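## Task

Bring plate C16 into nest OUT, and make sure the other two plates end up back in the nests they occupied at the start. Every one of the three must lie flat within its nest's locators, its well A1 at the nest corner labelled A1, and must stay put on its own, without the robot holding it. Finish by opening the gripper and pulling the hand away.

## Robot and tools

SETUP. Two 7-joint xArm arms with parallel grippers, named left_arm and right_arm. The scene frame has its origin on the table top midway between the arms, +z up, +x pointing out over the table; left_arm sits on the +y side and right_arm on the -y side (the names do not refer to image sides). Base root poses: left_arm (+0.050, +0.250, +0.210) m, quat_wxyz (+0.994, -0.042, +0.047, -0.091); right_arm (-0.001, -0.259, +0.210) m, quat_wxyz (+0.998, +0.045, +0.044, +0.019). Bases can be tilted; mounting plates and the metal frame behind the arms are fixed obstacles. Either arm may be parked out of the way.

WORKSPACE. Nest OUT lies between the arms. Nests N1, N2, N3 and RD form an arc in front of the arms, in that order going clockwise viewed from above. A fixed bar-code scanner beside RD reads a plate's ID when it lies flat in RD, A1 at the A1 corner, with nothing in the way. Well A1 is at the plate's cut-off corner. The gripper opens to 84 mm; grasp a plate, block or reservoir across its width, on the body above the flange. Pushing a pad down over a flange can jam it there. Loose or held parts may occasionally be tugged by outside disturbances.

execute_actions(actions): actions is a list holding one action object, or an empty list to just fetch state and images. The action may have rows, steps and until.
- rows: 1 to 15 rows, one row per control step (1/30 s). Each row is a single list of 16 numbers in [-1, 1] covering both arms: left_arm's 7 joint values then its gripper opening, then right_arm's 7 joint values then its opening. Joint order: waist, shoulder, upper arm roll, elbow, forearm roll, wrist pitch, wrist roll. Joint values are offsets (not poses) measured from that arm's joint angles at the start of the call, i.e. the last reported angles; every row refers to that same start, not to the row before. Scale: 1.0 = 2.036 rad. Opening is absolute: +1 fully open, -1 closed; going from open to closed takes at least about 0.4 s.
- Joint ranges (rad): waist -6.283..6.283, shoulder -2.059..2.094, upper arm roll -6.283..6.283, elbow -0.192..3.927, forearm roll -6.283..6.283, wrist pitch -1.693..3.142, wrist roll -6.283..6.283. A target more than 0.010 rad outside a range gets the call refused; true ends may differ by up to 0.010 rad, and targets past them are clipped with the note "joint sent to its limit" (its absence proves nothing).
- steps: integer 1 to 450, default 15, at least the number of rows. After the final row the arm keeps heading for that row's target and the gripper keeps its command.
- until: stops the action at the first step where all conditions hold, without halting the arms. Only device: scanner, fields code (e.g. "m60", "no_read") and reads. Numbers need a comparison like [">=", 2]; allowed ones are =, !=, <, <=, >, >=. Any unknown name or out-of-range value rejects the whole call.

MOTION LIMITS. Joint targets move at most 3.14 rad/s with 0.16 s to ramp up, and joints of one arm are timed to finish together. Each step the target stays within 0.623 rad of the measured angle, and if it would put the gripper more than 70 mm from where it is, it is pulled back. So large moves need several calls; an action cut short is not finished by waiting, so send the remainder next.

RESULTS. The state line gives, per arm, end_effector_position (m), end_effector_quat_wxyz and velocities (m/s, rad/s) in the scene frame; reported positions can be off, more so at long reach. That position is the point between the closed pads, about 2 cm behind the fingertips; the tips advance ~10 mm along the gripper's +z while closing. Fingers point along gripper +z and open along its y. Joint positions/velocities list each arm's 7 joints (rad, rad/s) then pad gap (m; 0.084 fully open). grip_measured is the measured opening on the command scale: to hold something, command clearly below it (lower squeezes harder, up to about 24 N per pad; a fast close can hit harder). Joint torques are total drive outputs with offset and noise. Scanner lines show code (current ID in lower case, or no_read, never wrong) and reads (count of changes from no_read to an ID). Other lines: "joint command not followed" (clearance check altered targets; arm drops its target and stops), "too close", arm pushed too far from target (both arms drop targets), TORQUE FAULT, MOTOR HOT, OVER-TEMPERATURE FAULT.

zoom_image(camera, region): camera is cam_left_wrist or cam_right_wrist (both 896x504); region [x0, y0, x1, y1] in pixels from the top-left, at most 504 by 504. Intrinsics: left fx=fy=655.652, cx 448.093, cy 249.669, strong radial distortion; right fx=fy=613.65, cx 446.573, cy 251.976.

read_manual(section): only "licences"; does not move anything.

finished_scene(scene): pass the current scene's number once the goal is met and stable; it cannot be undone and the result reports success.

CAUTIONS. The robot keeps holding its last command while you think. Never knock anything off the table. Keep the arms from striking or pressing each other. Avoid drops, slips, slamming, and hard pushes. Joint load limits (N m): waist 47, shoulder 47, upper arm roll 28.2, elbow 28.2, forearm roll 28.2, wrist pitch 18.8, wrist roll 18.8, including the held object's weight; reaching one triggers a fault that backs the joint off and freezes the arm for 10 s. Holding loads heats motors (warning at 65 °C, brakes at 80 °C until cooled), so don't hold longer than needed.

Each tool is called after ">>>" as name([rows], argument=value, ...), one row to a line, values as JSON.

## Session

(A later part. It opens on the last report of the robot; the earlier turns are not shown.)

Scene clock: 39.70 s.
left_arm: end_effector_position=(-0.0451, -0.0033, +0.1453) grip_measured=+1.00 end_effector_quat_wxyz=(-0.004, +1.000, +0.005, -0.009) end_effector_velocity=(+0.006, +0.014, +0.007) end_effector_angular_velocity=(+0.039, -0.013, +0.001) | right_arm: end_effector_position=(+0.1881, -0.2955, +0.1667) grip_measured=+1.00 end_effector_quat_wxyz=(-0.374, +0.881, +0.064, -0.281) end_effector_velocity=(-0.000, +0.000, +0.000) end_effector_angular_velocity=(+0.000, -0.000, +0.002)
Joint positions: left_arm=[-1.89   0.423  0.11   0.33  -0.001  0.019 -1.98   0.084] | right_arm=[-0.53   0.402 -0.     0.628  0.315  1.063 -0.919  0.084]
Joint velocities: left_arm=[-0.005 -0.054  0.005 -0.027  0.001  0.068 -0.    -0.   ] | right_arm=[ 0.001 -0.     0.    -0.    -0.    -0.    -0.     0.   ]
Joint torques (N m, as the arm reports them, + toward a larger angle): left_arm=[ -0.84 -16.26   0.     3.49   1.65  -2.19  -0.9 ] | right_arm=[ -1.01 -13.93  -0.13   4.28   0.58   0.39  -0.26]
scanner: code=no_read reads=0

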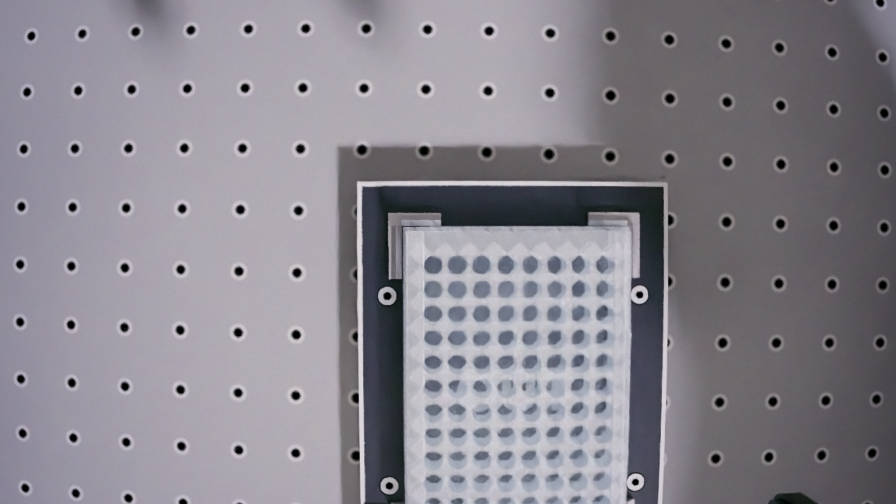

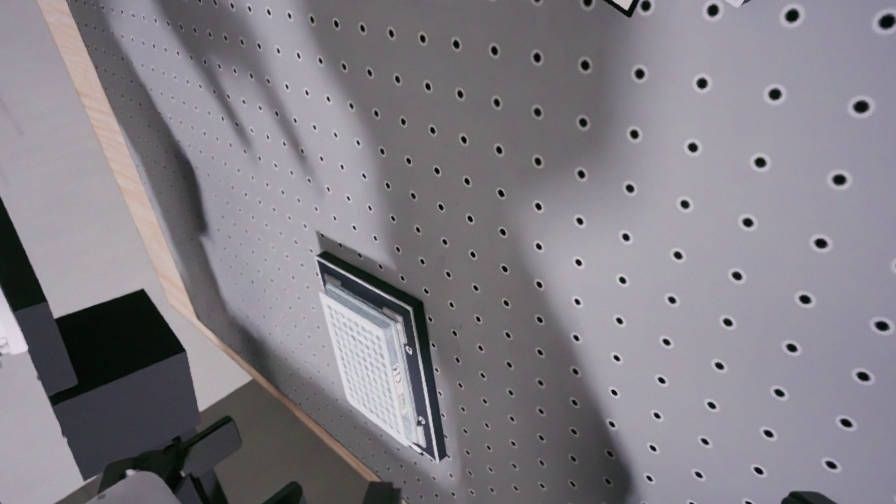

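>>> execute_actions([
  {"rows":[[0.35,-0.03,0,0.03,0,0.06,0,1,0,0,0,0,0,0,0,1]],"steps":24},
])

>>> zoom_image(camera="cam_right_wrist", region=[300, 240, 470, 480])

Scene clock: 41.13 s.
left_arm: end_effector_position=(+0.1425, -0.0257, +0.1456) grip_measured=+1.00 end_effector_quat_wxyz=(-0.037, +0.936, +0.348, -0.038) end_effector_velocity=(+0.011, +0.002, +0.000) end_effector_angular_velocity=(+0.005, +0.013, +0.045) | right_arm: end_effector_position=(+0.1881, -0.2955, +0.1667) grip_measured=+1.00 end_effector_quat_wxyz=(-0.374, +0.881, +0.064, -0.281) end_effector_velocity=(-0.000, +0.000, -0.000) end_effector_angular_velocity=(+0.000, +0.001, +0.000)
Joint positions: left_arm=[-1.185  0.362  0.11   0.39  -0.     0.14  -1.98   0.084] | right_arm=[-0.53   0.402 -0.     0.628  0.315  1.063 -0.919  0.084]
Joint velocities: left_arm=[ 0.073 -0.005 -0.025  0.007  0.003  0.015  0.     0.   ] | right_arm=[ 0.     0.     0.    -0.001 -0.    -0.     0.     0.   ]
Joint torques (N m, as the arm reports them, + toward a larger angle): left_arm=[ -2.15 -17.76  -1.4    2.89   0.69  -1.99  -0.64] | right_arm=[ -0.82 -13.56  -0.07   4.28   0.62   0.43  -0.3 ]
scanner: code=no_read reads=0

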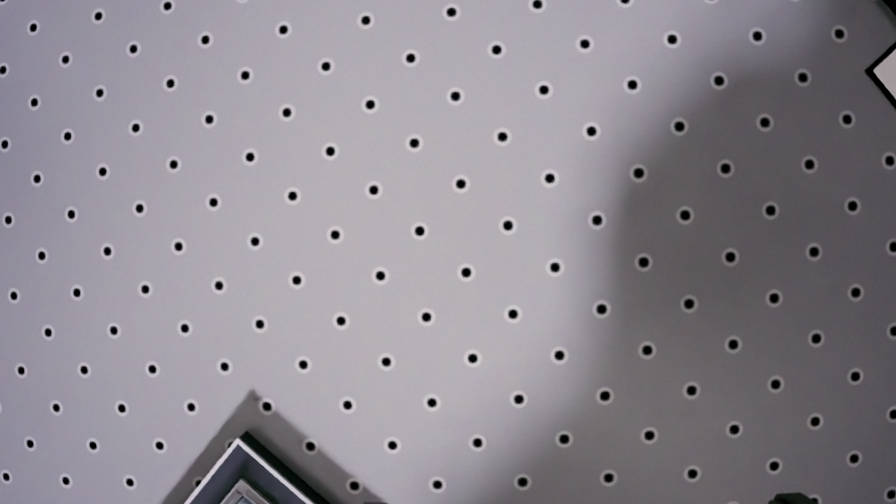

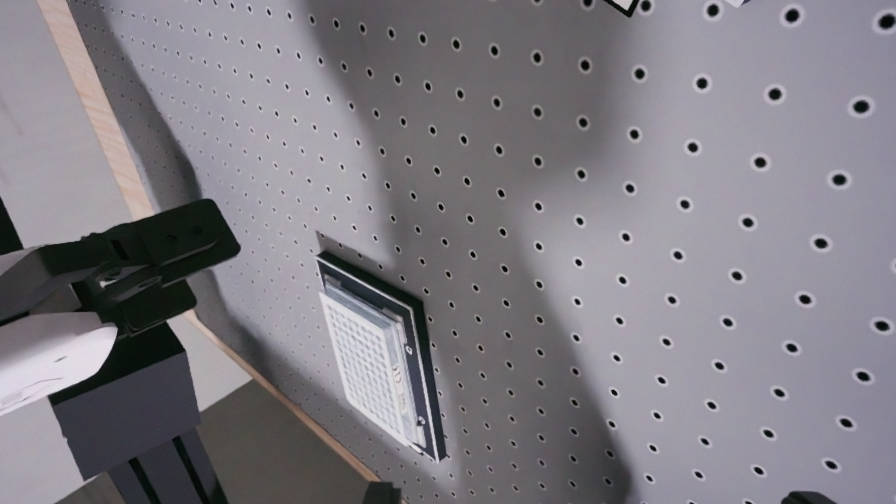

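Region (300, 240, 470, 480) of cam_right_wrist's 896x504 image, scaled by 2.100, with more detail than that image has; it fills the left 357 columns of this view, and the rest is white.

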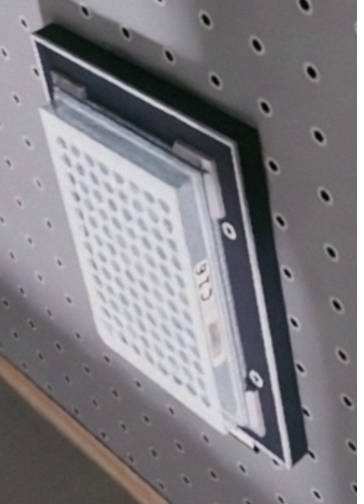

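The plate is seated, and its cut-off corner is at the A1 corner.

>>> finished_scene(scene=2)

The scene is finished: the task was done.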